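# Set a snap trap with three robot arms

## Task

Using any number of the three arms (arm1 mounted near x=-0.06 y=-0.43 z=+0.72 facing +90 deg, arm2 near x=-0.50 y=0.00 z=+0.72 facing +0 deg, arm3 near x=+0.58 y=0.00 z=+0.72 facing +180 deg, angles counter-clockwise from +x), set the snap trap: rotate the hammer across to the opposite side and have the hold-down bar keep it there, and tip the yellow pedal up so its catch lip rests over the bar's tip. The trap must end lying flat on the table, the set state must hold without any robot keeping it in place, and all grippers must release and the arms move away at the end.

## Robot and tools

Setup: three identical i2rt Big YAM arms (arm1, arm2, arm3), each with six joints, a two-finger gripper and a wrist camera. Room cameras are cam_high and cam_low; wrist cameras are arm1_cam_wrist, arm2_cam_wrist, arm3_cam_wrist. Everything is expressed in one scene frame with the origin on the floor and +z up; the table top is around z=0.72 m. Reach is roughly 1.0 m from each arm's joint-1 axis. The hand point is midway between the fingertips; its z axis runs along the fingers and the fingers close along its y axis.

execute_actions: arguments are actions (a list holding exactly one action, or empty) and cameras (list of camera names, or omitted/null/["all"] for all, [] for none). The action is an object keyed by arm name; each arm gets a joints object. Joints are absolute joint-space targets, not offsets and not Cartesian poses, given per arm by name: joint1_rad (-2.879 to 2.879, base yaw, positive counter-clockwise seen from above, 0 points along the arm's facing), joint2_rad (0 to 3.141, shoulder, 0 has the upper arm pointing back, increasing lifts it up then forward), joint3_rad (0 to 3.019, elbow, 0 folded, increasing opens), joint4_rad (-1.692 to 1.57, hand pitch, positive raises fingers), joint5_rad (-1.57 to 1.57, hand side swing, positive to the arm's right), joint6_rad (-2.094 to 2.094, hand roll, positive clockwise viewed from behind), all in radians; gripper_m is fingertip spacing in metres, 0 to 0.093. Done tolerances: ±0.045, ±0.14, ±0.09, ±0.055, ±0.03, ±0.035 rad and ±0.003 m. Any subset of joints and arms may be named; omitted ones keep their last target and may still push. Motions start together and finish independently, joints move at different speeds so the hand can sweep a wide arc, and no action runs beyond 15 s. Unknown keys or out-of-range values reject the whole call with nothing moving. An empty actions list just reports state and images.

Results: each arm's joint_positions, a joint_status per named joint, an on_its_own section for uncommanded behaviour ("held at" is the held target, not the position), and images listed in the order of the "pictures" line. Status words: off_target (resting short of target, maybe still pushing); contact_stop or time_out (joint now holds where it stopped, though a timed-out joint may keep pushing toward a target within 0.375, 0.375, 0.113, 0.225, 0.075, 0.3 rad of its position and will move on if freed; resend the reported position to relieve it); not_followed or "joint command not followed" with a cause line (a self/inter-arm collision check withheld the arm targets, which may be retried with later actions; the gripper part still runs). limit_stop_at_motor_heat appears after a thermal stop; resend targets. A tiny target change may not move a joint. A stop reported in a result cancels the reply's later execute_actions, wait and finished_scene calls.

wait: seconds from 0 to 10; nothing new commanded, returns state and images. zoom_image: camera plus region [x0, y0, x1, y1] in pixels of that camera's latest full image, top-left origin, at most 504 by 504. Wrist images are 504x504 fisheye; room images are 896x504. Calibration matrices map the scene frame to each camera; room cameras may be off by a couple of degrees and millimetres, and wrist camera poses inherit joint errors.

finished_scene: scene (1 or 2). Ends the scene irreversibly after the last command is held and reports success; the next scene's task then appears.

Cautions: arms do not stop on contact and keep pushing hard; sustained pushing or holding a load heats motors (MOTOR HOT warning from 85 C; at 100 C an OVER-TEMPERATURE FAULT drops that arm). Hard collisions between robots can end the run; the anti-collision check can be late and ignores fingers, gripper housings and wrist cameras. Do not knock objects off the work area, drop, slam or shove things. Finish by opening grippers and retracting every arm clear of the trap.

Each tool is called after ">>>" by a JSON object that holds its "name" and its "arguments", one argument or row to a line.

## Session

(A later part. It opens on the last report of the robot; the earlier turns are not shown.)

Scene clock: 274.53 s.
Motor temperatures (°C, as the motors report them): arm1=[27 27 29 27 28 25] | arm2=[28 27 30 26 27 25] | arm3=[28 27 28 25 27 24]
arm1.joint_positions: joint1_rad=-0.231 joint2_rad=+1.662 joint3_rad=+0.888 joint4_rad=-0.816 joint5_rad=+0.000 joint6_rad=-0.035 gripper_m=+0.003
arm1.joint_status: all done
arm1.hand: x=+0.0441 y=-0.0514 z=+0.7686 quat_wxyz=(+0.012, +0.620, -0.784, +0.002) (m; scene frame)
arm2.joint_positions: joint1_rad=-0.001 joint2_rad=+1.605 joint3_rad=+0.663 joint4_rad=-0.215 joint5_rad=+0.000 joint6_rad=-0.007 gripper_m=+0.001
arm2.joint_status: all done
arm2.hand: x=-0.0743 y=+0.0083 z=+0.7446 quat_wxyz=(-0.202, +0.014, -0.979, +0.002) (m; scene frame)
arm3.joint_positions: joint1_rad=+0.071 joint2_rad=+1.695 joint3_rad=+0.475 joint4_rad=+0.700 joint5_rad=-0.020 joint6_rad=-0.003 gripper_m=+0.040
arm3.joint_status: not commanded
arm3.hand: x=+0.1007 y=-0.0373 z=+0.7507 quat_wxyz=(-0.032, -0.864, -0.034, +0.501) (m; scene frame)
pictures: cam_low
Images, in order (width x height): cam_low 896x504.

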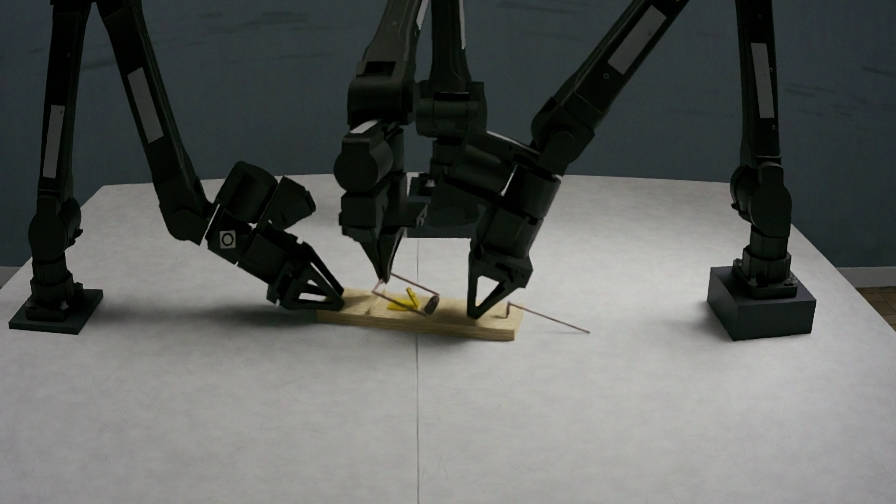

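>>> {"name": "execute_actions", "arguments": {
  "actions": [
    {"arm1":{"joints":{"joint1_rad":-0.195,"joint2_rad":1.58,"joint3_rad":0.975,"joint4_rad":-0.89,"joint6_rad":-0.01}}}
  ],
  "cameras": ["cam_low","cam_high"]
}}

Scene clock: 282.60 s.
Motor temperatures (°C, as the motors report them): arm1=[27 27 30 27 28 25] | arm2=[28 27 30 26 27 25] | arm3=[28 27 28 25 27 24]
arm1.joint_positions: joint1_rad=-0.206 joint2_rad=+1.627 joint3_rad=+0.900 joint4_rad=-0.865 joint5_rad=+0.003 joint6_rad=+0.000 gripper_m=+0.003
arm1.joint_status: all done
arm1.hand: x=+0.0348 y=-0.0507 z=+0.7850 quat_wxyz=(+0.011, +0.617, -0.787, +0.004) (m; scene frame)
arm2.joint_positions: joint1_rad=-0.001 joint2_rad=+1.605 joint3_rad=+0.663 joint4_rad=-0.215 joint5_rad=+0.000 joint6_rad=-0.007 gripper_m=+0.001
arm2.joint_status: not commanded
arm2.hand: x=-0.0743 y=+0.0083 z=+0.7446 quat_wxyz=(-0.202, +0.014, -0.979, +0.002) (m; scene frame)
arm3.joint_positions: joint1_rad=+0.071 joint2_rad=+1.695 joint3_rad=+0.475 joint4_rad=+0.700 joint5_rad=-0.020 joint6_rad=-0.003 gripper_m=+0.040
arm3.joint_status: not commanded
arm3.hand: x=+0.1007 y=-0.0373 z=+0.7507 quat_wxyz=(-0.032, -0.864, -0.034, +0.501) (m; scene frame)
pictures: cam_high, cam_low
Images, in order (width x height): cam_high 896x504, cam_low 896x504.

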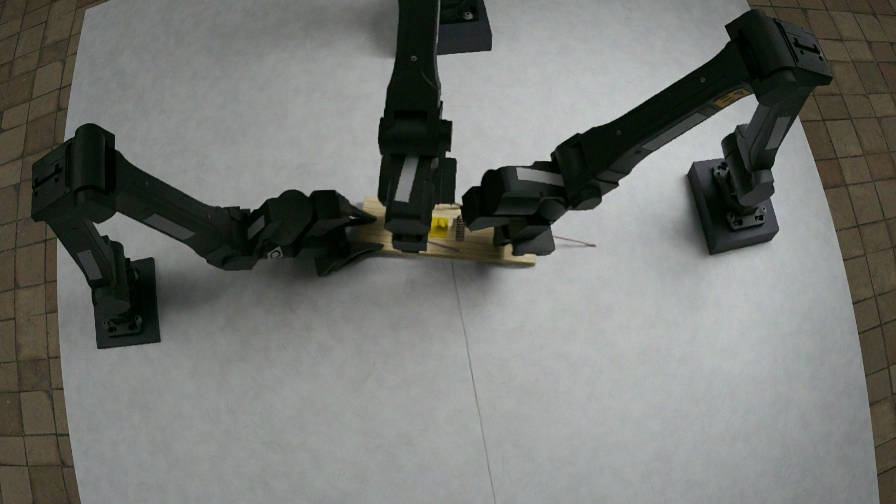

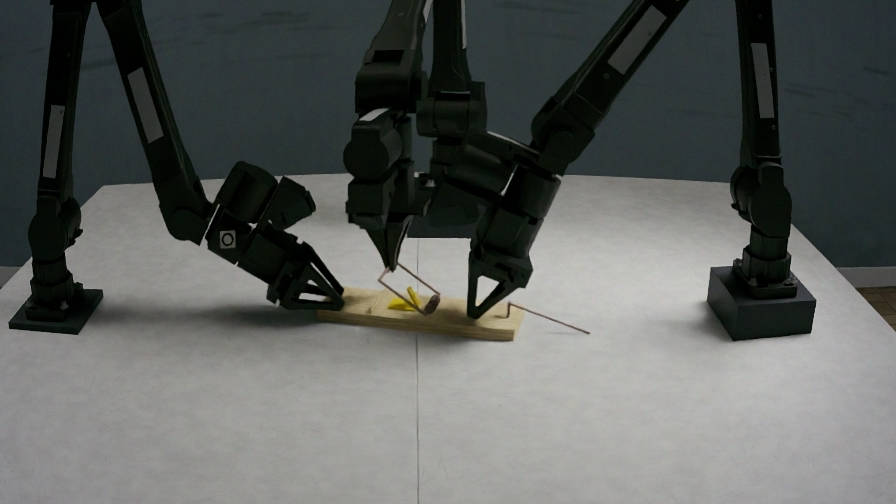

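>>> {"name": "execute_actions", "arguments": {
  "actions": [
    {"arm2":{"joints":{"joint6_rad":-1.6}}}
  ],
  "cameras": []
}}

>>> {"name": "execute_actions", "arguments": {
  "actions": [
    {"arm1":{"joints":{"joint1_rad":-0.14,"joint2_rad":1.57,"joint3_rad":0.99,"joint4_rad":-0.92,"joint6_rad":0.04}}}
  ],
  "cameras": ["cam_low","cam_high"]
}}

Scene clock: 304.40 s.
Motor temperatures (°C, as the motors report them): arm1=[27 27 33 27 28 25] | arm2=[28 27 30 26 27 25] | arm3=[28 27 28 25 27 24]
arm1.joint_positions: joint1_rad=-0.206 joint2_rad=+1.627 joint3_rad=+0.900 joint4_rad=-0.869 joint5_rad=+0.005 joint6_rad=+0.000 gripper_m=+0.003
arm1.joint_status: not commanded
arm1.hand: x=+0.0348 y=-0.0518 z=+0.7850 quat_wxyz=(+0.013, +0.617, -0.787, +0.006) (m; scene frame)
arm2.joint_positions: joint1_rad=-0.001 joint2_rad=+1.607 joint3_rad=+0.663 joint4_rad=-0.215 joint5_rad=-0.004 joint6_rad=-1.583 gripper_m=+0.001
arm2.joint_status: all done
arm2.hand: x=-0.0745 y=+0.0090 z=+0.7438 quat_wxyz=(-0.142, +0.705, -0.680, +0.142) (m; scene frame)
arm3.joint_positions: joint1_rad=+0.071 joint2_rad=+1.695 joint3_rad=+0.475 joint4_rad=+0.700 joint5_rad=-0.020 joint6_rad=-0.003 gripper_m=+0.040
arm3.joint_status: not commanded
arm3.hand: x=+0.1007 y=-0.0373 z=+0.7507 quat_wxyz=(-0.032, -0.864, -0.034, +0.501) (m; scene frame)
pictures: none
No camera images: the call's "cameras" was empty. Leave "cameras" out to get every camera's image.

Scene clock: 305.17 s.
Motor temperatures (°C, as the motors report them): arm1=[27 27 33 27 28 25] | arm2=[28 27 30 26 27 25] | arm3=[28 27 28 25 27 24]
arm1.joint_positions: joint1_rad=-0.175 joint2_rad=+1.613 joint3_rad=+0.912 joint4_rad=-0.904 joint5_rad=+0.021 joint6_rad=+0.041 gripper_m=+0.003
arm1.joint_status: all done
arm1.hand: x=+0.0257 y=-0.0504 z=+0.7937 quat_wxyz=(+0.011, +0.613, -0.790, +0.016) (m; scene frame)
arm2.joint_positions: joint1_rad=-0.001 joint2_rad=+1.607 joint3_rad=+0.663 joint4_rad=-0.215 joint5_rad=-0.004 joint6_rad=-1.584 gripper_m=+0.001
arm2.joint_status: not commanded
arm2.hand: x=-0.0745 y=+0.0090 z=+0.7438 quat_wxyz=(-0.142, +0.705, -0.680, +0.143) (m; scene frame)
arm3.joint_positions: joint1_rad=+0.071 joint2_rad=+1.695 joint3_rad=+0.475 joint4_rad=+0.700 joint5_rad=-0.020 joint6_rad=-0.003 gripper_m=+0.040
arm3.joint_status: not commanded
arm3.hand: x=+0.1007 y=-0.0373 z=+0.7507 quat_wxyz=(-0.032, -0.864, -0.034, +0.501) (m; scene frame)
pictures: cam_high, cam_low
Images, in order (width x height): cam_high 896x504, cam_low 896x504.

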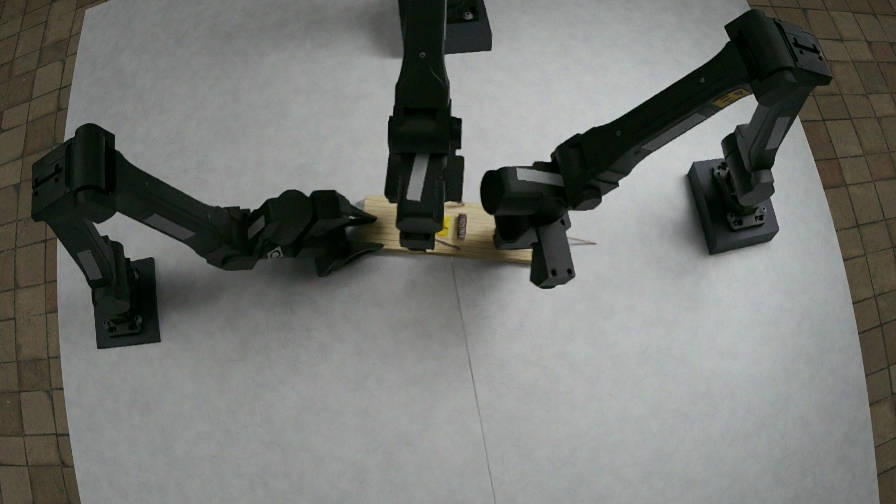

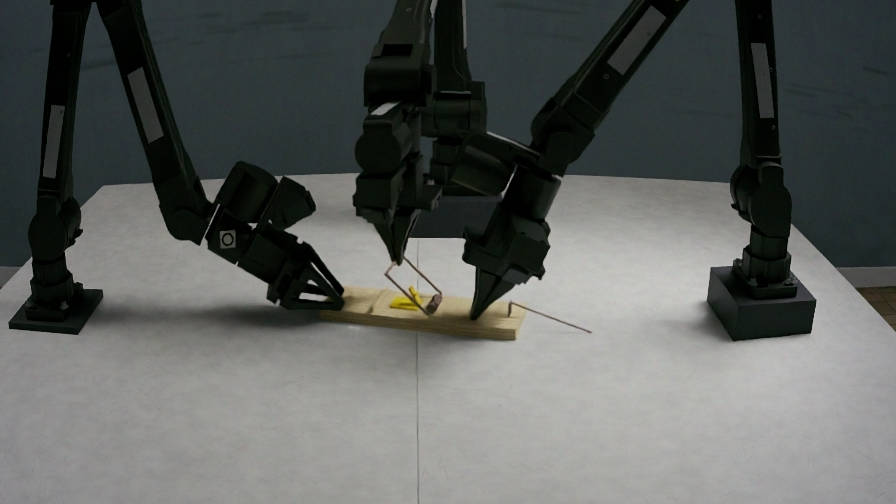

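>>> {"name": "execute_actions", "arguments": {
  "actions": [
    {"arm1":{"joints":{"joint1_rad":-0.13,"joint2_rad":1.57,"joint3_rad":1.0,"joint4_rad":-0.92,"joint5_rad":-0.2}},"arm3":{"joints":{"joint2_rad":1.74}}}
  ],
  "cameras": ["cam_low"]
}}

Scene clock: 316.73 s.
Motor temperatures (°C, as the motors report them): arm1=[27 27 33 27 29 25] | arm2=[28 27 29 26 27 25] | arm3=[28 27 28 25 27 24]
arm1.joint_positions: joint1_rad=-0.174 joint2_rad=+1.605 joint3_rad=+0.917 joint4_rad=-0.916 joint5_rad=-0.159 joint6_rad=+0.059 gripper_m=+0.003
arm1.joint_status: joint5_rad time_out (moved -0.180 of -0.221); the others done
arm1.on_its_own: joint5_rad reads -0.159 and still pushes toward -0.200 since a time_out
arm1.hand: x=-0.0043 y=-0.0432 z=+0.8010 quat_wxyz=(+0.068, +0.602, -0.794, -0.053) (m; scene frame)
arm2.joint_positions: joint1_rad=-0.001 joint2_rad=+1.606 joint3_rad=+0.663 joint4_rad=-0.215 joint5_rad=-0.004 joint6_rad=-1.584 gripper_m=+0.001
arm2.joint_status: not commanded
arm2.hand: x=-0.0741 y=+0.0090 z=+0.7446 quat_wxyz=(-0.142, +0.705, -0.680, +0.143) (m; scene frame)
arm3.joint_positions: joint1_rad=+0.071 joint2_rad=+1.727 joint3_rad=+0.472 joint4_rad=+0.697 joint5_rad=-0.018 joint6_rad=-0.005 gripper_m=+0.040
arm3.joint_status: all done
arm3.hand: x=+0.1063 y=-0.0368 z=+0.7346 quat_wxyz=(-0.031, -0.873, -0.034, +0.485) (m; scene frame)
pictures: cam_low
Images, in order (width x height): cam_low 896x504.

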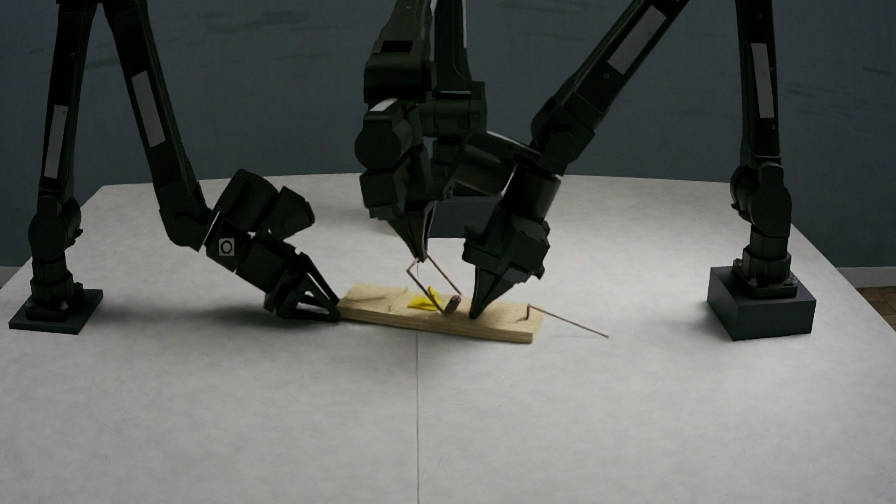

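>>> {"name": "execute_actions", "arguments": {
  "actions": [
    {"arm1":{"joints":{"joint5_rad":-0.16,"joint1_rad":-0.16}},"arm3":{"joints":{"joint2_rad":1.63,"joint4_rad":0.72,"gripper_m":0.093}}}
  ],
  "cameras": ["cam_high","arm3_cam_wrist","arm1_cam_wrist"]
}}

Scene clock: 326.00 s.
Motor temperatures (°C, as the motors report them): arm1=[27 27 34 27 30 25] | arm2=[28 27 29 26 27 25] | arm3=[28 27 28 25 27 24]
arm1.joint_positions: joint1_rad=-0.176 joint2_rad=+1.605 joint3_rad=+0.917 joint4_rad=-0.916 joint5_rad=-0.138 joint6_rad=+0.059 gripper_m=+0.003
arm1.joint_status: all done
arm1.hand: x=-0.0002 y=-0.0441 z=+0.8004 quat_wxyz=(+0.062, +0.602, -0.795, -0.045) (m; scene frame)
arm2.joint_positions: joint1_rad=-0.001 joint2_rad=+1.600 joint3_rad=+0.663 joint4_rad=-0.215 joint5_rad=-0.004 joint6_rad=-1.584 gripper_m=+0.001
arm2.joint_status: not commanded
arm2.hand: x=-0.0732 y=+0.0090 z=+0.7467 quat_wxyz=(-0.144, +0.705, -0.680, +0.145) (m; scene frame)
arm3.joint_positions: joint1_rad=+0.071 joint2_rad=+1.632 joint3_rad=+0.465 joint4_rad=+0.702 joint5_rad=-0.019 joint6_rad=-0.005 gripper_m=+0.093
arm3.joint_status: all done
arm3.hand: x=+0.0986 y=-0.0369 z=+0.7768 quat_wxyz=(-0.032, -0.850, -0.034, +0.525) (m; scene frame)
pictures: arm1_cam_wrist, arm3_cam_wrist, cam_high
camera_calibration (this result's frames):
arm1_cam_wrist: T_world_to_cam=[[0.951187, -0.277283, -0.135488, 0.099039], [-0.138474, -0.775809, 0.615585, -0.522056], [-0.275805, -0.566775, -0.776336, 0.722192], [0, 0, 0, 1]] pos_world=[0.0326884, 0.0317665, 0.895452]
arm3_cam_wrist: T_world_to_cam=[[-0.0816159, 0.996601, -0.011181, 0.0524977], [0.883629, 0.0671658, -0.463345, 0.28428], [-0.461019, -0.0476961, -0.886108, 0.855409], [0, 0, 0, 1]] pos_world=[0.147446, -0.0306134, 0.890291]
Images, in order (width x height): arm1_cam_wrist 504x504, arm3_cam_wrist 504x504, cam_high 896x504.

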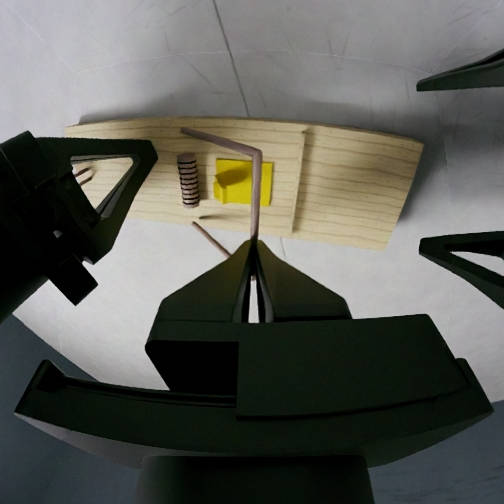

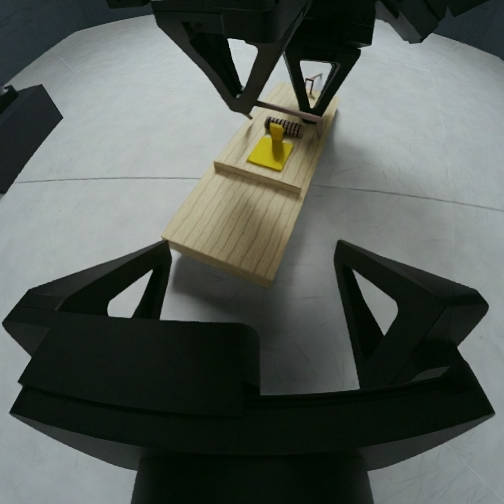

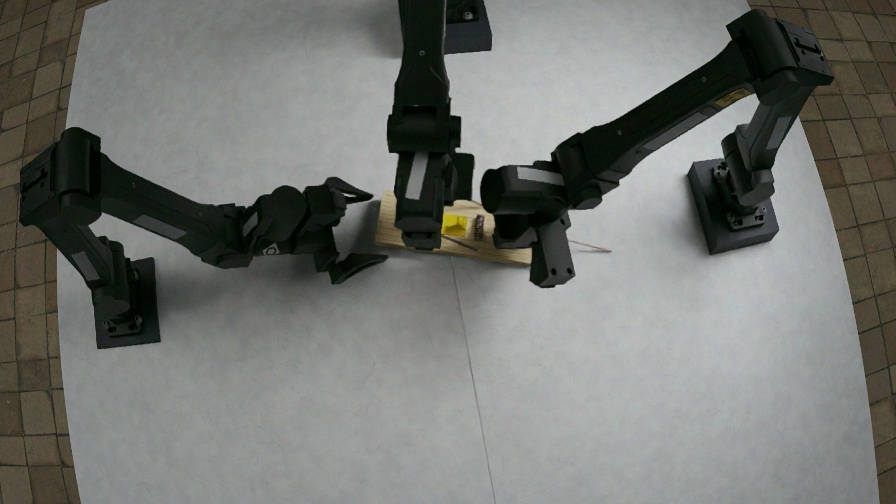

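>>> {"name": "execute_actions", "arguments": {
  "actions": [
    {"arm3":{"joints":{"joint1_rad":0.263,"joint2_rad":1.81,"joint3_rad":0.624,"joint4_rad":0.775,"joint5_rad":0.53,"joint6_rad":0.27}}}
  ],
  "cameras": ["cam_high","arm3_cam_wrist","cam_low"]
}}

Scene clock: 351.57 s.
Motor temperatures (°C, as the motors report them): arm1=[27 27 35 27 29 25] | arm2=[28 27 29 26 27 25] | arm3=[28 27 28 25 27 24]
arm1.joint_positions: joint1_rad=-0.177 joint2_rad=+1.605 joint3_rad=+0.917 joint4_rad=-0.917 joint5_rad=-0.140 joint6_rad=+0.062 gripper_m=+0.003
arm1.joint_status: not commanded
arm1.hand: x=-0.0003 y=-0.0441 z=+0.8005 quat_wxyz=(+0.062, +0.601, -0.796, -0.045) (m; scene frame)
arm2.joint_positions: joint1_rad=-0.001 joint2_rad=+1.601 joint3_rad=+0.663 joint4_rad=-0.214 joint5_rad=-0.003 joint6_rad=-1.584 gripper_m=+0.001
arm2.joint_status: not commanded
arm2.hand: x=-0.0730 y=+0.0089 z=+0.7467 quat_wxyz=(-0.144, +0.705, -0.679, +0.146) (m; scene frame)
arm3.joint_positions: joint1_rad=+0.264 joint2_rad=+1.808 joint3_rad=+0.609 joint4_rad=+0.761 joint5_rad=+0.527 joint6_rad=+0.258 gripper_m=+0.093
arm3.joint_status: all done
arm3.hand: x=+0.0581 y=-0.0508 z=+0.7664 quat_wxyz=(+0.073, -0.816, +0.141, +0.557) (m; scene frame)
pictures: arm3_cam_wrist, cam_high, cam_low
camera_calibration (this result's frames):
arm3_cam_wrist: T_world_to_cam=[[0.320764, 0.946613, -0.0321707, 0.0531735], [0.794502, -0.287401, -0.534945, 0.358173], [-0.515632, 0.146032, -0.844274, 0.807789], [0, 0, 0, 1]] pos_world=[0.114897, -0.0653583, 0.875309]
Images, in order (width x height): arm3_cam_wrist 504x504, cam_high 896x504, cam_low 896x504.

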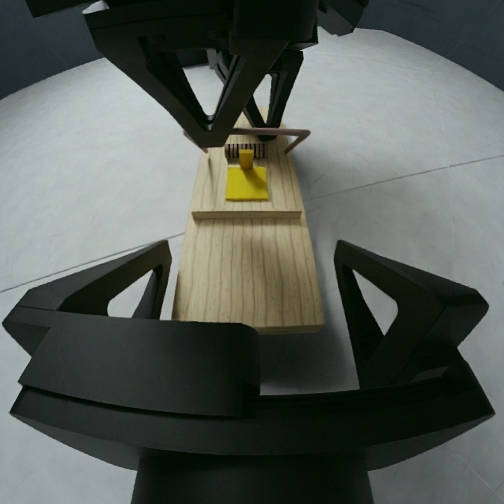

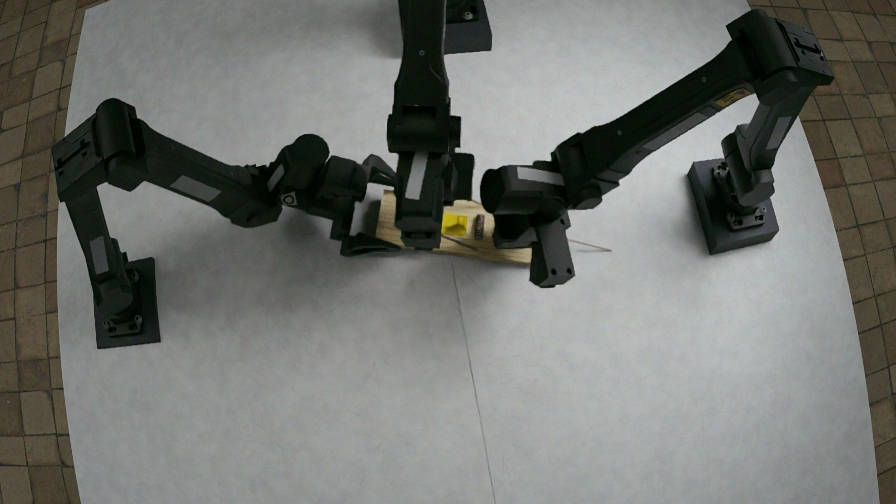

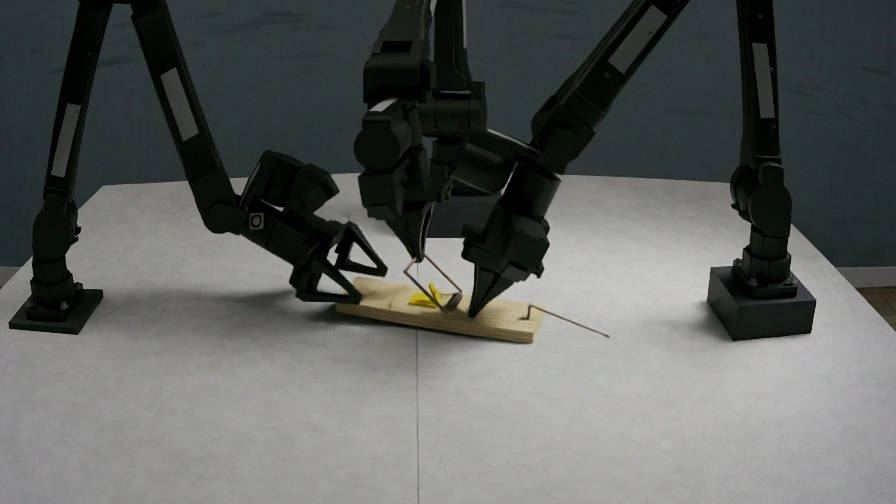

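>>> {"name": "execute_actions", "arguments": {
  "actions": [
    {"arm3":{"joints":{"joint1_rad":0.275,"joint2_rad":1.865,"joint4_rad":0.73}}}
  ],
  "cameras": ["arm3_cam_wrist","cam_low"]
}}

>>> {"name": "execute_actions", "arguments": {
  "actions": [
    {"arm3":{"joints":{"gripper_m":0.05}}}
  ],
  "cameras": ["arm3_cam_wrist","cam_low"]
}}

Scene clock: 360.57 s.
Motor temperatures (°C, as the motors report them): arm1=[27 27 35 27 29 25] | arm2=[28 27 29 26 27 25] | arm3=[28 27 28 25 27 24]
arm1.joint_positions: joint1_rad=-0.177 joint2_rad=+1.605 joint3_rad=+0.917 joint4_rad=-0.917 joint5_rad=-0.140 joint6_rad=+0.062 gripper_m=+0.003
arm1.joint_status: not commanded
arm1.hand: x=-0.0003 y=-0.0441 z=+0.8005 quat_wxyz=(+0.062, +0.601, -0.796, -0.045) (m; scene frame)
arm2.joint_positions: joint1_rad=-0.001 joint2_rad=+1.601 joint3_rad=+0.663 joint4_rad=-0.214 joint5_rad=-0.004 joint6_rad=-1.584 gripper_m=+0.001
arm2.joint_status: not commanded
arm2.hand: x=-0.0730 y=+0.0091 z=+0.7467 quat_wxyz=(-0.145, +0.705, -0.679, +0.145) (m; scene frame)
arm3.joint_positions: joint1_rad=+0.266 joint2_rad=+1.865 joint3_rad=+0.609 joint4_rad=+0.743 joint5_rad=+0.528 joint6_rad=+0.265 gripper_m=+0.093
arm3.joint_status: all done
arm3.hand: x=+0.0664 y=-0.0498 z=+0.7344 quat_wxyz=(+0.083, -0.834, +0.135, +0.528) (m; scene frame)
pictures: arm3_cam_wrist, cam_low
camera_calibration (this result's frames):
arm3_cam_wrist: T_world_to_cam=[[0.322204, 0.946661, 0.00430478, 0.0216457], [0.830767, -0.280573, -0.480733, 0.292901], [-0.453883, 0.15847, -0.876856, 0.805341], [0, 0, 0, 1]] pos_world=[0.115224, -0.0659338, 0.846883]
Images, in order (width x height): arm3_cam_wrist 504x504, cam_low 896x504.

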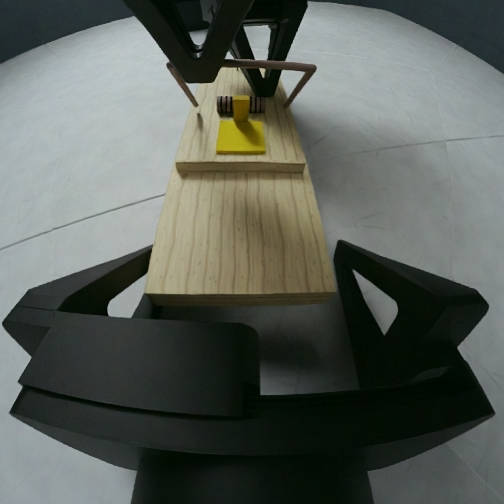

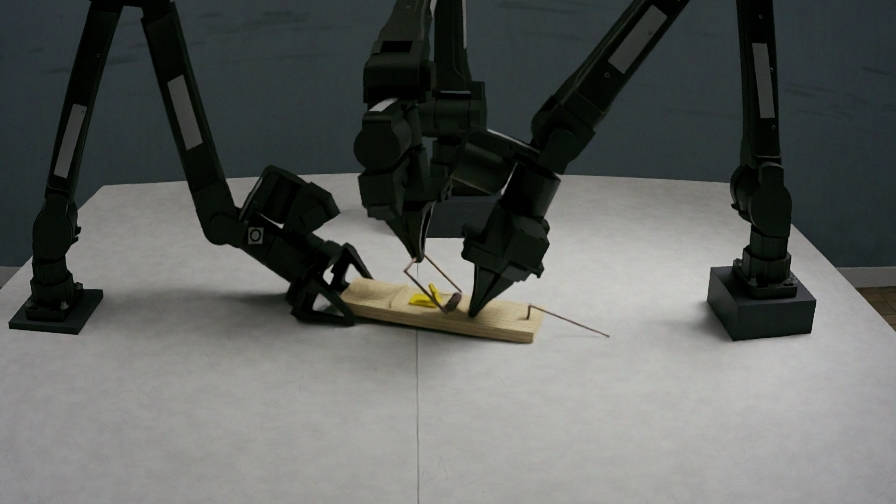

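Scene clock: 361.13 s.
Motor temperatures (°C, as the motors report them): arm1=[27 27 35 27 29 25] | arm2=[28 27 29 26 27 25] | arm3=[28 27 28 25 27 24]
arm1.joint_positions: joint1_rad=-0.177 joint2_rad=+1.605 joint3_rad=+0.920 joint4_rad=-0.917 joint5_rad=-0.139 joint6_rad=+0.058 gripper_m=+0.003
arm1.joint_status: not commanded
arm1.hand: x=+0.0002 y=-0.0429 z=+0.8012 quat_wxyz=(+0.061, +0.602, -0.795, -0.046) (m; scene frame)
arm2.joint_positions: joint1_rad=+0.000 joint2_rad=+1.601 joint3_rad=+0.664 joint4_rad=-0.213 joint5_rad=-0.007 joint6_rad=-1.584 gripper_m=+0.001
arm2.joint_status: not commanded
arm2.hand: x=-0.0722 y=+0.0097 z=+0.7471 quat_wxyz=(-0.146, +0.705, -0.679, +0.145) (m; scene frame)
arm3.joint_positions: joint1_rad=+0.269 joint2_rad=+1.865 joint3_rad=+0.610 joint4_rad=+0.743 joint5_rad=+0.523 joint6_rad=+0.268 gripper_m=+0.079
arm3.joint_status: gripper_m off_target (ended at +0.079, target +0.050)
arm3.hand: x=+0.0661 y=-0.0526 z=+0.7345 quat_wxyz=(+0.079, -0.835, +0.134, +0.528) (m; scene frame)
pictures: arm3_cam_wrist, cam_low
camera_calibration (this result's frames):
arm3_cam_wrist: T_world_to_cam=[[0.316209, 0.948689, -0.00112223, 0.0288843], [0.831953, -0.277868, -0.480255, 0.292121], [-0.455924, 0.150927, -0.877128, 0.805661], [0, 0, 0, 1]] pos_world=[0.115156, -0.0678274, 0.846993]
Images, in order (width x height): arm3_cam_wrist 504x504, cam_low 896x504.

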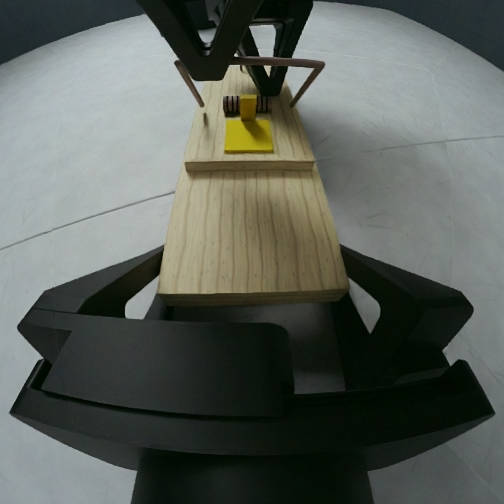

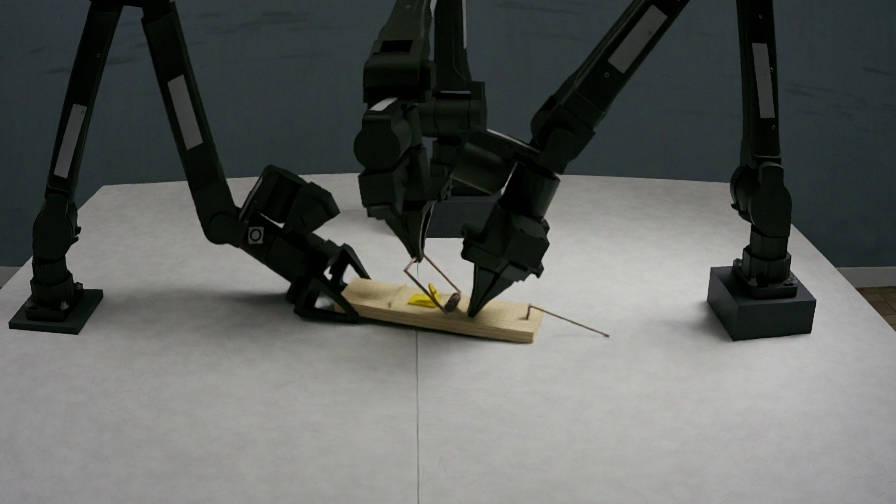

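>>> {"name": "execute_actions", "arguments": {
  "actions": [
    {"arm3":{"joints":{"joint3_rad":0.545}},"arm1":{"joints":{"joint1_rad":-0.14,"joint5_rad":-0.17,"joint2_rad":1.56}}}
  ],
  "cameras": ["cam_low"]
}}

Scene clock: 369.60 s.
Motor temperatures (°C, as the motors report them): arm1=[27 27 35 27 29 25] | arm2=[28 27 29 26 27 25] | arm3=[28 27 28 25 28 24]
arm1.joint_positions: joint1_rad=-0.177 joint2_rad=+1.598 joint3_rad=+0.920 joint4_rad=-0.917 joint5_rad=-0.139 joint6_rad=+0.057 gripper_m=+0.003
arm1.joint_status: joint5_rad off_target (ended at -0.139, target -0.170); the others done
arm1.hand: x=+0.0003 y=-0.0422 z=+0.8036 quat_wxyz=(+0.059, +0.603, -0.794, -0.048) (m; scene frame)
arm2.joint_positions: joint1_rad=+0.000 joint2_rad=+1.602 joint3_rad=+0.666 joint4_rad=-0.206 joint5_rad=-0.007 joint6_rad=-1.584 gripper_m=+0.001
arm2.joint_status: not commanded
arm2.hand: x=-0.0701 y=+0.0098 z=+0.7479 quat_wxyz=(-0.149, +0.704, -0.678, +0.148) (m; scene frame)
arm3.joint_positions: joint1_rad=+0.269 joint2_rad=+1.858 joint3_rad=+0.599 joint4_rad=+0.743 joint5_rad=+0.519 joint6_rad=+0.268 gripper_m=+0.079
arm3.joint_status: all done
arm3.hand: x=+0.0701 y=-0.0521 z=+0.7344 quat_wxyz=(+0.079, -0.836, +0.132, +0.527) (m; scene frame)
pictures: cam_low
Images, in order (width x height): cam_low 896x504.

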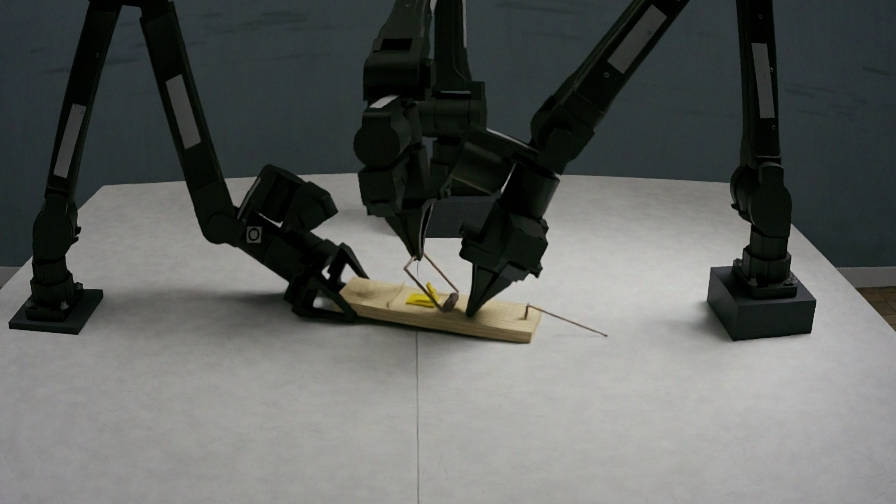

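>>> {"name": "execute_actions", "arguments": {
  "actions": [
    {"arm2":{"joints":{"joint2_rad":1.3,"joint3_rad":0.45}},"arm3":{"joints":{"joint3_rad":0.56}}}
  ],
  "cameras": ["cam_low"]
}}

>>> {"name": "execute_actions", "arguments": {
  "actions": [
    {"arm1":{"joints":{"joint1_rad":-0.07,"joint5_rad":-0.17,"joint2_rad":1.58,"joint3_rad":0.99,"joint6_rad":0.08}},"arm2":{"joints":{"joint6_rad":0.0}}}
  ],
  "cameras": ["cam_low"]
}}

Scene clock: 381.70 s.
Motor temperatures (°C, as the motors report them): arm1=[27 27 35 27 30 25] | arm2=[28 27 29 26 27 25] | arm3=[28 27 28 25 28 24]
arm1.joint_positions: joint1_rad=-0.176 joint2_rad=+1.596 joint3_rad=+0.924 joint4_rad=-0.917 joint5_rad=-0.139 joint6_rad=+0.057 gripper_m=+0.003
arm1.joint_status: not commanded
arm1.hand: x=+0.0007 y=-0.0401 z=+0.8055 quat_wxyz=(+0.056, +0.603, -0.794, -0.050) (m; scene frame)
arm2.joint_positions: joint1_rad=+0.000 joint2_rad=+1.299 joint3_rad=+0.451 joint4_rad=-0.206 joint5_rad=-0.004 joint6_rad=-1.584 gripper_m=+0.001
arm2.joint_status: all done
arm2.hand: x=-0.1405 y=+0.0079 z=+0.7856 quat_wxyz=(-0.178, +0.697, -0.671, +0.178) (m; scene frame)
arm3.joint_positions: joint1_rad=+0.268 joint2_rad=+1.849 joint3_rad=+0.601 joint4_rad=+0.747 joint5_rad=+0.529 joint6_rad=+0.266 gripper_m=+0.079
arm3.joint_status: all done
arm3.hand: x=+0.0678 y=-0.0506 z=+0.7405 quat_wxyz=(+0.081, -0.831, +0.136, +0.533) (m; scene frame)
pictures: cam_low
Images, in order (width x height): cam_low 896x504.

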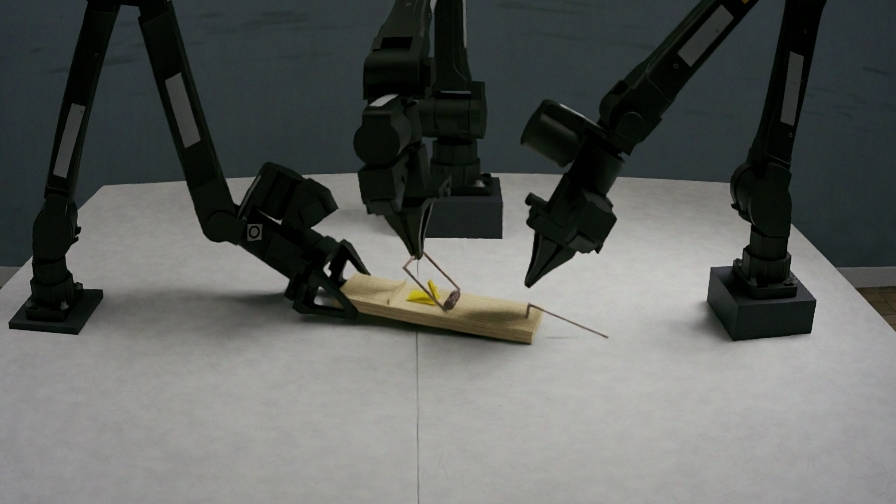

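Scene clock: 383.87 s.
Motor temperatures (°C, as the motors report them): arm1=[27 27 35 27 30 25] | arm2=[28 27 30 26 27 25] | arm3=[28 27 28 25 28 24]
arm1.joint_positions: joint1_rad=-0.145 joint2_rad=+1.588 joint3_rad=+0.930 joint4_rad=-0.921 joint5_rad=-0.118 joint6_rad=+0.089 gripper_m=+0.003
arm1.joint_status: joint1_rad time_out (moved +0.031 of +0.106); joint5_rad time_out (moved +0.021 of -0.031); the others done
arm1.on_its_own: joint1_rad reads -0.145 and still pushes toward -0.070 since a time_out; joint5_rad reads -0.118 and still pushes toward -0.170 since a time_out
arm1.hand: x=-0.0075 y=-0.0366 z=+0.8099 quat_wxyz=(+0.047, +0.604, -0.795, -0.044) (m; scene frame)
arm2.joint_positions: joint1_rad=+0.000 joint2_rad=+1.299 joint3_rad=+0.451 joint4_rad=-0.206 joint5_rad=-0.004 joint6_rad=-0.017 gripper_m=+0.001
arm2.joint_status: all done
arm2.hand: x=-0.1405 y=+0.0079 z=+0.7856 quat_wxyz=(-0.252, +0.020, -0.968, +0.001) (m; scene frame)
arm3.joint_positions: joint1_rad=+0.266 joint2_rad=+1.850 joint3_rad=+0.601 joint4_rad=+0.747 joint5_rad=+0.529 joint6_rad=+0.266 gripper_m=+0.079
arm3.joint_status: not commanded
arm3.hand: x=+0.0677 y=-0.0495 z=+0.7403 quat_wxyz=(+0.081, -0.831, +0.137, +0.533) (m; scene frame)
pictures: cam_low
Images, in order (width x height): cam_low 896x504.

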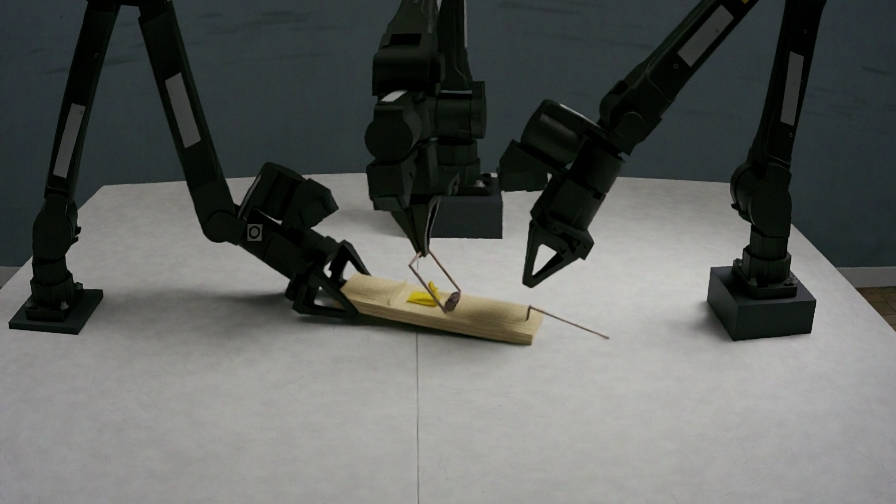

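>>> {"name": "execute_actions", "arguments": {
  "actions": [
    {"arm1":{"joints":{"joint1_rad":0.03,"joint5_rad":-0.2,"joint2_rad":1.59,"joint3_rad":0.99,"joint6_rad":0.16}},"arm2":{"joints":{"joint2_rad":1.0,"joint3_rad":0.25}},"arm3":{"joints":{"joint2_rad":1.89,"joint3_rad":0.55,"joint4_rad":0.71}}}
  ],
  "cameras": ["cam_low","arm3_cam_wrist"]
}}

Scene clock: 398.53 s.
Motor temperatures (°C, as the motors report them): arm1=[27 27 35 27 32 25] | arm2=[28 27 30 26 27 25] | arm3=[28 27 27 25 28 24]
arm1.joint_positions: joint1_rad=-0.026 joint2_rad=+1.577 joint3_rad=+0.948 joint4_rad=-0.926 joint5_rad=-0.150 joint6_rad=+0.181 gripper_m=+0.003
arm1.joint_status: joint1_rad time_out (moved +0.119 of +0.175); joint5_rad time_out (moved -0.031 of -0.082); the others done
arm1.on_its_own: joint1_rad reads -0.026 and still pushes toward +0.030 since a time_out; joint5_rad reads -0.150 and still pushes toward -0.200 since a time_out
arm1.hand: x=-0.0594 y=-0.0242 z=+0.8211 quat_wxyz=(+0.055, +0.615, -0.785, -0.059) (m; scene frame)
arm2.joint_positions: joint1_rad=+0.000 joint2_rad=+1.000 joint3_rad=+0.246 joint4_rad=-0.210 joint5_rad=-0.004 joint6_rad=-0.017 gripper_m=+0.001
arm2.joint_status: all done
arm2.hand: x=-0.2072 y=+0.0066 z=+0.7952 quat_wxyz=(-0.295, +0.020, -0.955, +0.001) (m; scene frame)
arm3.joint_positions: joint1_rad=+0.265 joint2_rad=+1.865 joint3_rad=+0.603 joint4_rad=+0.745 joint5_rad=+0.529 joint6_rad=+0.251 gripper_m=+0.079
arm3.joint_status: all done
arm3.hand: x=+0.0689 y=-0.0486 z=+0.7330 quat_wxyz=(+0.088, -0.836, +0.129, +0.526) (m; scene frame)
pictures: arm3_cam_wrist, cam_low
camera_calibration (this result's frames):
arm3_cam_wrist: T_world_to_cam=[[0.318139, 0.947848, 0.0193063, 0.00899079], [0.835493, -0.270687, -0.478205, 0.288754], [-0.44804, 0.168266, -0.878036, 0.805989], [0, 0, 0, 1]] pos_world=[0.117003, -0.0659804, 0.845597]
Images, in order (width x height): arm3_cam_wrist 504x504, cam_low 896x504.

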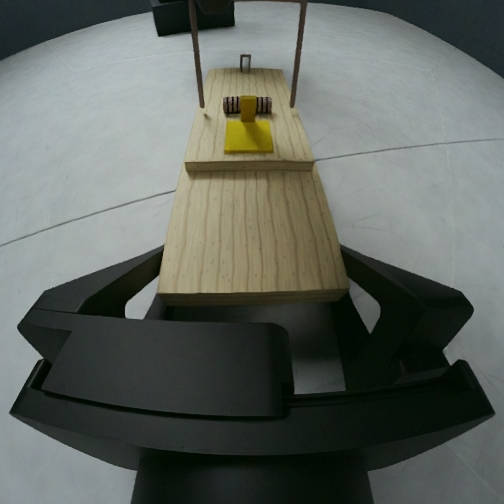

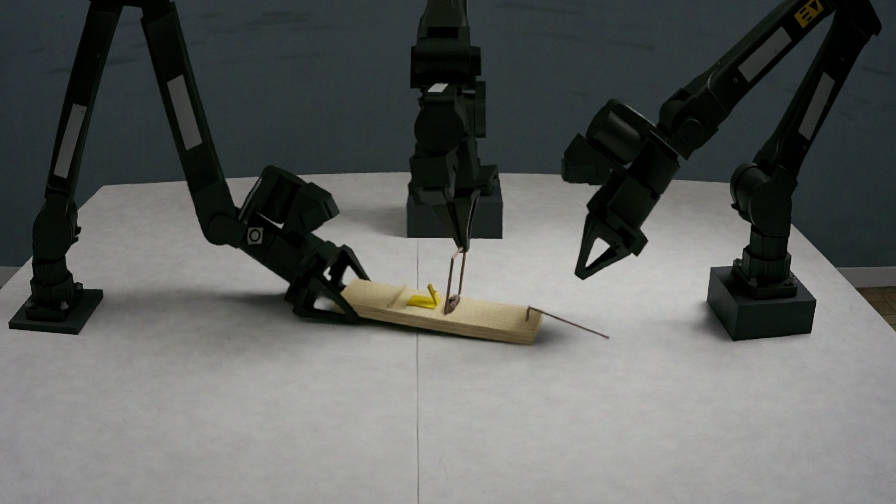

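>>> {"name": "execute_actions", "arguments": {
  "actions": [
    {"arm1":{"joints":{"joint1_rad":0.11,"joint5_rad":-0.17,"joint2_rad":1.65,"joint3_rad":0.97,"joint4_rad":-0.89,"joint6_rad":0.26}}}
  ],
  "cameras": ["cam_low"]
}}

Scene clock: 417.77 s.
Motor temperatures (°C, as the motors report them): arm1=[27 27 34 27 34 25] | arm2=[28 27 31 26 27 25] | arm3=[28 27 27 25 28 24]
arm1.joint_positions: joint1_rad=+0.051 joint2_rad=+1.612 joint3_rad=+0.958 joint4_rad=-0.897 joint5_rad=-0.129 joint6_rad=+0.274 gripper_m=+0.003
arm1.joint_status: joint1_rad time_out (moved +0.077 of +0.136); joint5_rad time_out (moved +0.021 of -0.020); the others done
arm1.on_its_own: joint1_rad reads +0.051 and still pushes toward +0.110 since a time_out; joint5_rad reads -0.129 and still pushes toward -0.170 since a time_out
arm1.hand: x=-0.0871 y=-0.0174 z=+0.8101 quat_wxyz=(+0.050, +0.609, -0.790, -0.049) (m; scene frame)
arm2.joint_positions: joint1_rad=+0.000 joint2_rad=+1.000 joint3_rad=+0.246 joint4_rad=-0.210 joint5_rad=-0.004 joint6_rad=-0.017 gripper_m=+0.001
arm2.joint_status: not commanded
arm2.hand: x=-0.2072 y=+0.0066 z=+0.7952 quat_wxyz=(-0.295, +0.020, -0.955, +0.001) (m; scene frame)
arm3.joint_positions: joint1_rad=+0.265 joint2_rad=+1.865 joint3_rad=+0.603 joint4_rad=+0.745 joint5_rad=+0.529 joint6_rad=+0.250 gripper_m=+0.079
arm3.joint_status: not commanded
arm3.hand: x=+0.0689 y=-0.0486 z=+0.7330 quat_wxyz=(+0.089, -0.836, +0.129, +0.526) (m; scene frame)
pictures: cam_low
Images, in order (width x height): cam_low 896x504.

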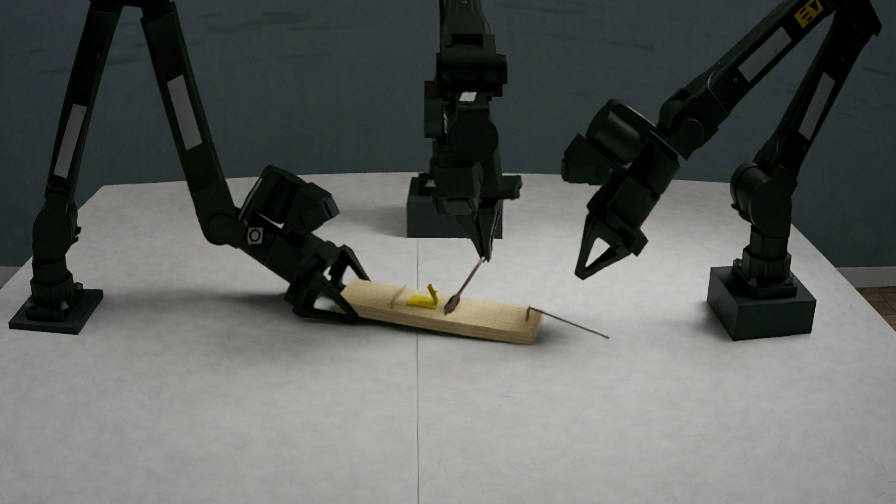

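>>> {"name": "execute_actions", "arguments": {
  "actions": [
    {"arm1":{"joints":{"joint1_rad":0.14,"joint5_rad":-0.15,"joint2_rad":1.74,"joint3_rad":0.95,"joint4_rad":-0.83,"joint6_rad":0.31}}}
  ],
  "cameras": ["cam_low"]
}}

>>> {"name": "execute_actions", "arguments": {
  "actions": [
    {"arm1":{"joints":{"joint1_rad":0.14,"joint2_rad":1.82,"joint3_rad":0.92,"joint4_rad":-0.76,"joint6_rad":0.34}}}
  ]
}}

Scene clock: 428.33 s.
Motor temperatures (°C, as the motors report them): arm1=[27 27 33 27 33 25] | arm2=[28 27 31 26 27 25] | arm3=[28 27 27 25 28 24]
arm1.joint_positions: joint1_rad=+0.105 joint2_rad=+1.682 joint3_rad=+0.961 joint4_rad=-0.838 joint5_rad=-0.131 joint6_rad=+0.328 gripper_m=+0.003
arm1.joint_status: all done
arm1.hand: x=-0.1106 y=-0.0113 z=+0.7842 quat_wxyz=(+0.055, +0.609, -0.790, -0.045) (m; scene frame)
arm2.joint_positions: joint1_rad=+0.000 joint2_rad=+1.000 joint3_rad=+0.246 joint4_rad=-0.210 joint5_rad=-0.004 joint6_rad=-0.017 gripper_m=+0.001
arm2.joint_status: not commanded
arm2.hand: x=-0.2072 y=+0.0066 z=+0.7952 quat_wxyz=(-0.295, +0.020, -0.955, +0.001) (m; scene frame)
arm3.joint_positions: joint1_rad=+0.265 joint2_rad=+1.865 joint3_rad=+0.603 joint4_rad=+0.745 joint5_rad=+0.529 joint6_rad=+0.250 gripper_m=+0.079
arm3.joint_status: not commanded
arm3.hand: x=+0.0689 y=-0.0486 z=+0.7330 quat_wxyz=(+0.089, -0.836, +0.129, +0.526) (m; scene frame)
pictures: cam_low
Images, in order (width x height): cam_low 896x504.

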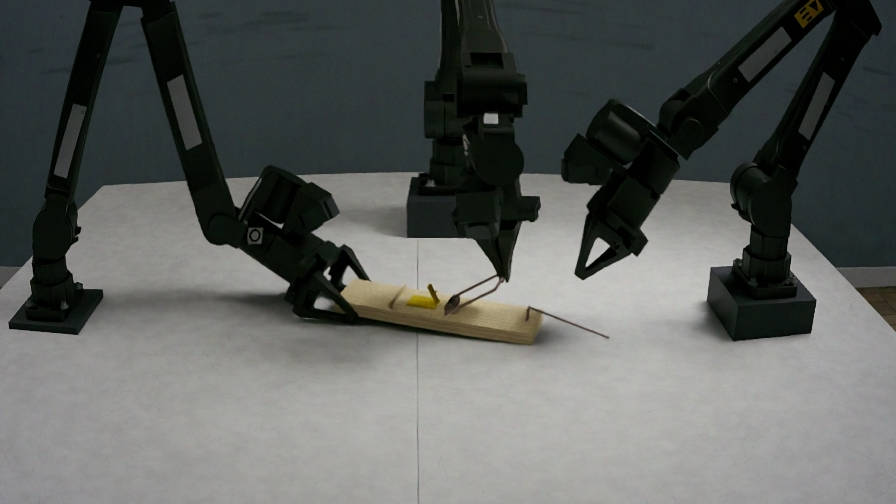

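Scene clock: 429.10 s.
Motor temperatures (°C, as the motors report them): arm1=[27 27 33 27 33 25] | arm2=[28 27 31 26 27 25] | arm3=[28 27 27 25 28 24]
arm1.joint_positions: joint1_rad=+0.120 joint2_rad=+1.758 joint3_rad=+0.961 joint4_rad=-0.775 joint5_rad=-0.146 joint6_rad=+0.352 gripper_m=+0.003
arm1.joint_status: all done
arm1.hand: x=-0.1202 y=-0.0080 z=+0.7541 quat_wxyz=(+0.066, +0.604, -0.793, -0.042) (m; scene frame)
arm2.joint_positions: joint1_rad=+0.000 joint2_rad=+1.000 joint3_rad=+0.246 joint4_rad=-0.210 joint5_rad=-0.004 joint6_rad=-0.017 gripper_m=+0.001
arm2.joint_status: not commanded
arm2.hand: x=-0.2072 y=+0.0066 z=+0.7952 quat_wxyz=(-0.295, +0.020, -0.955, +0.001) (m; scene frame)
arm3.joint_positions: joint1_rad=+0.265 joint2_rad=+1.865 joint3_rad=+0.603 joint4_rad=+0.745 joint5_rad=+0.529 joint6_rad=+0.251 gripper_m=+0.079
arm3.joint_status: not commanded
arm3.hand: x=+0.0689 y=-0.0486 z=+0.7331 quat_wxyz=(+0.088, -0.836, +0.129, +0.526) (m; scene frame)
pictures: arm1_cam_wrist, arm2_cam_wrist, arm3_cam_wrist, cam_high, cam_low
camera_calibration (this result's frames):
arm1_cam_wrist: T_world_to_cam=[[0.952668, -0.272214, -0.135362, 0.21708], [-0.131412, -0.770233, 0.624077, -0.487715], [-0.274143, -0.57675, -0.769549, 0.66857], [0, 0, 0, 1]] pos_world=[-0.0876131, 0.0690358, 0.848253]
arm2_cam_wrist: T_world_to_cam=[[0.0257108, -0.999668, 0.00153115, 0.00985831], [-0.999496, -0.0256778, 0.0186728, -0.212841], [-0.0186273, -0.00201048, -0.999824, 0.917646], [0, 0, 0, 1]] pos_world=[-0.195894, 0.00623465, 0.921444]
arm3_cam_wrist: T_world_to_cam=[[0.318309, 0.947802, 0.0187502, 0.00940621], [0.835219, -0.271033, -0.478488, 0.289089], [-0.448429, 0.167967, -0.877894, 0.80604], [0, 0, 0, 1]] pos_world=[0.117006, -0.0659509, 0.845767]
Images, in order (width x height): arm1_cam_wrist 504x504, arm2_cam_wrist 504x504, arm3_cam_wrist 504x504, cam_high 896x504, cam_low 896x504.

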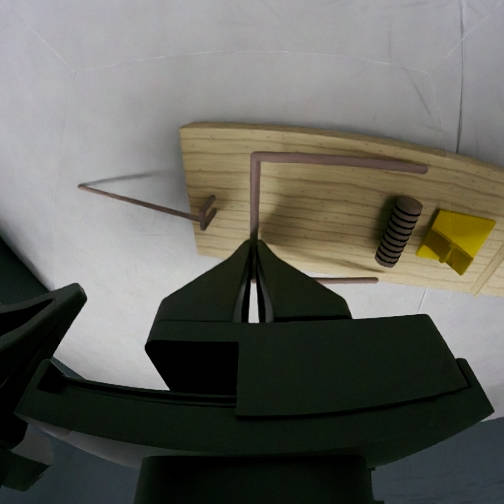

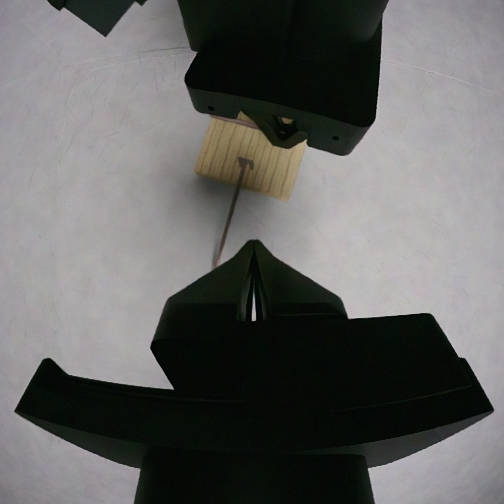

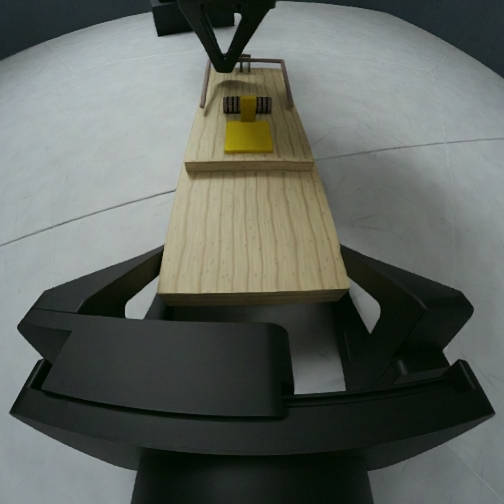

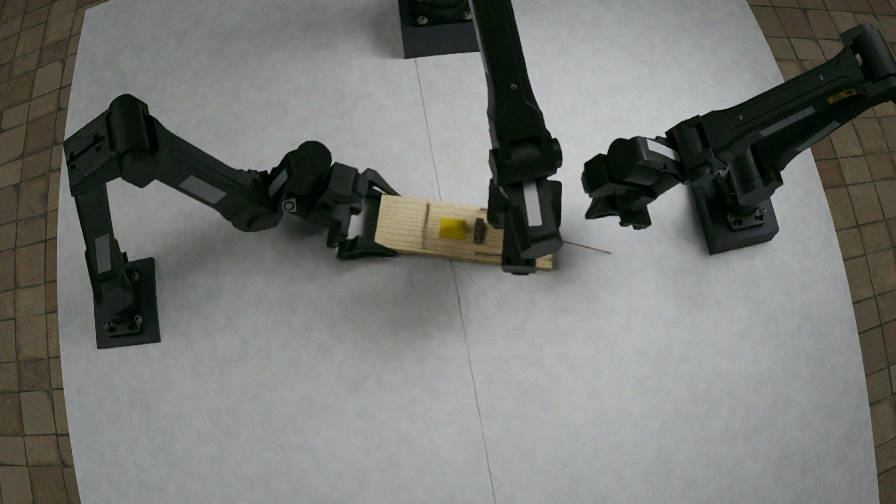

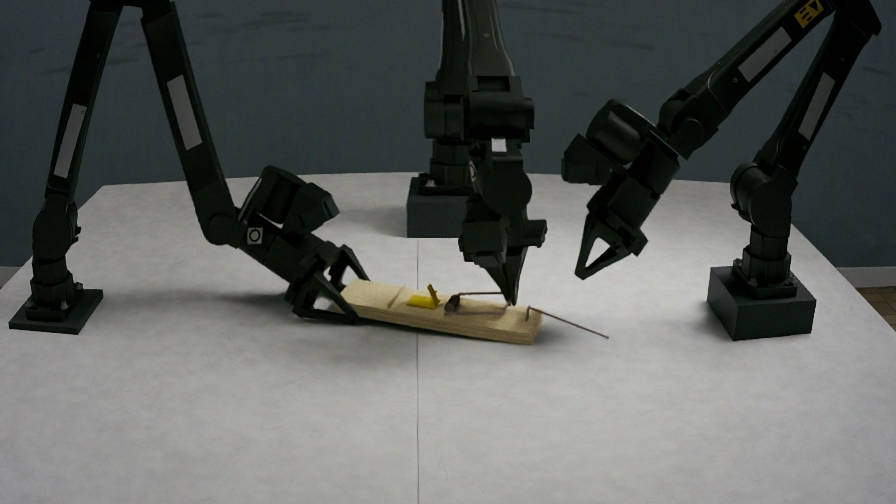

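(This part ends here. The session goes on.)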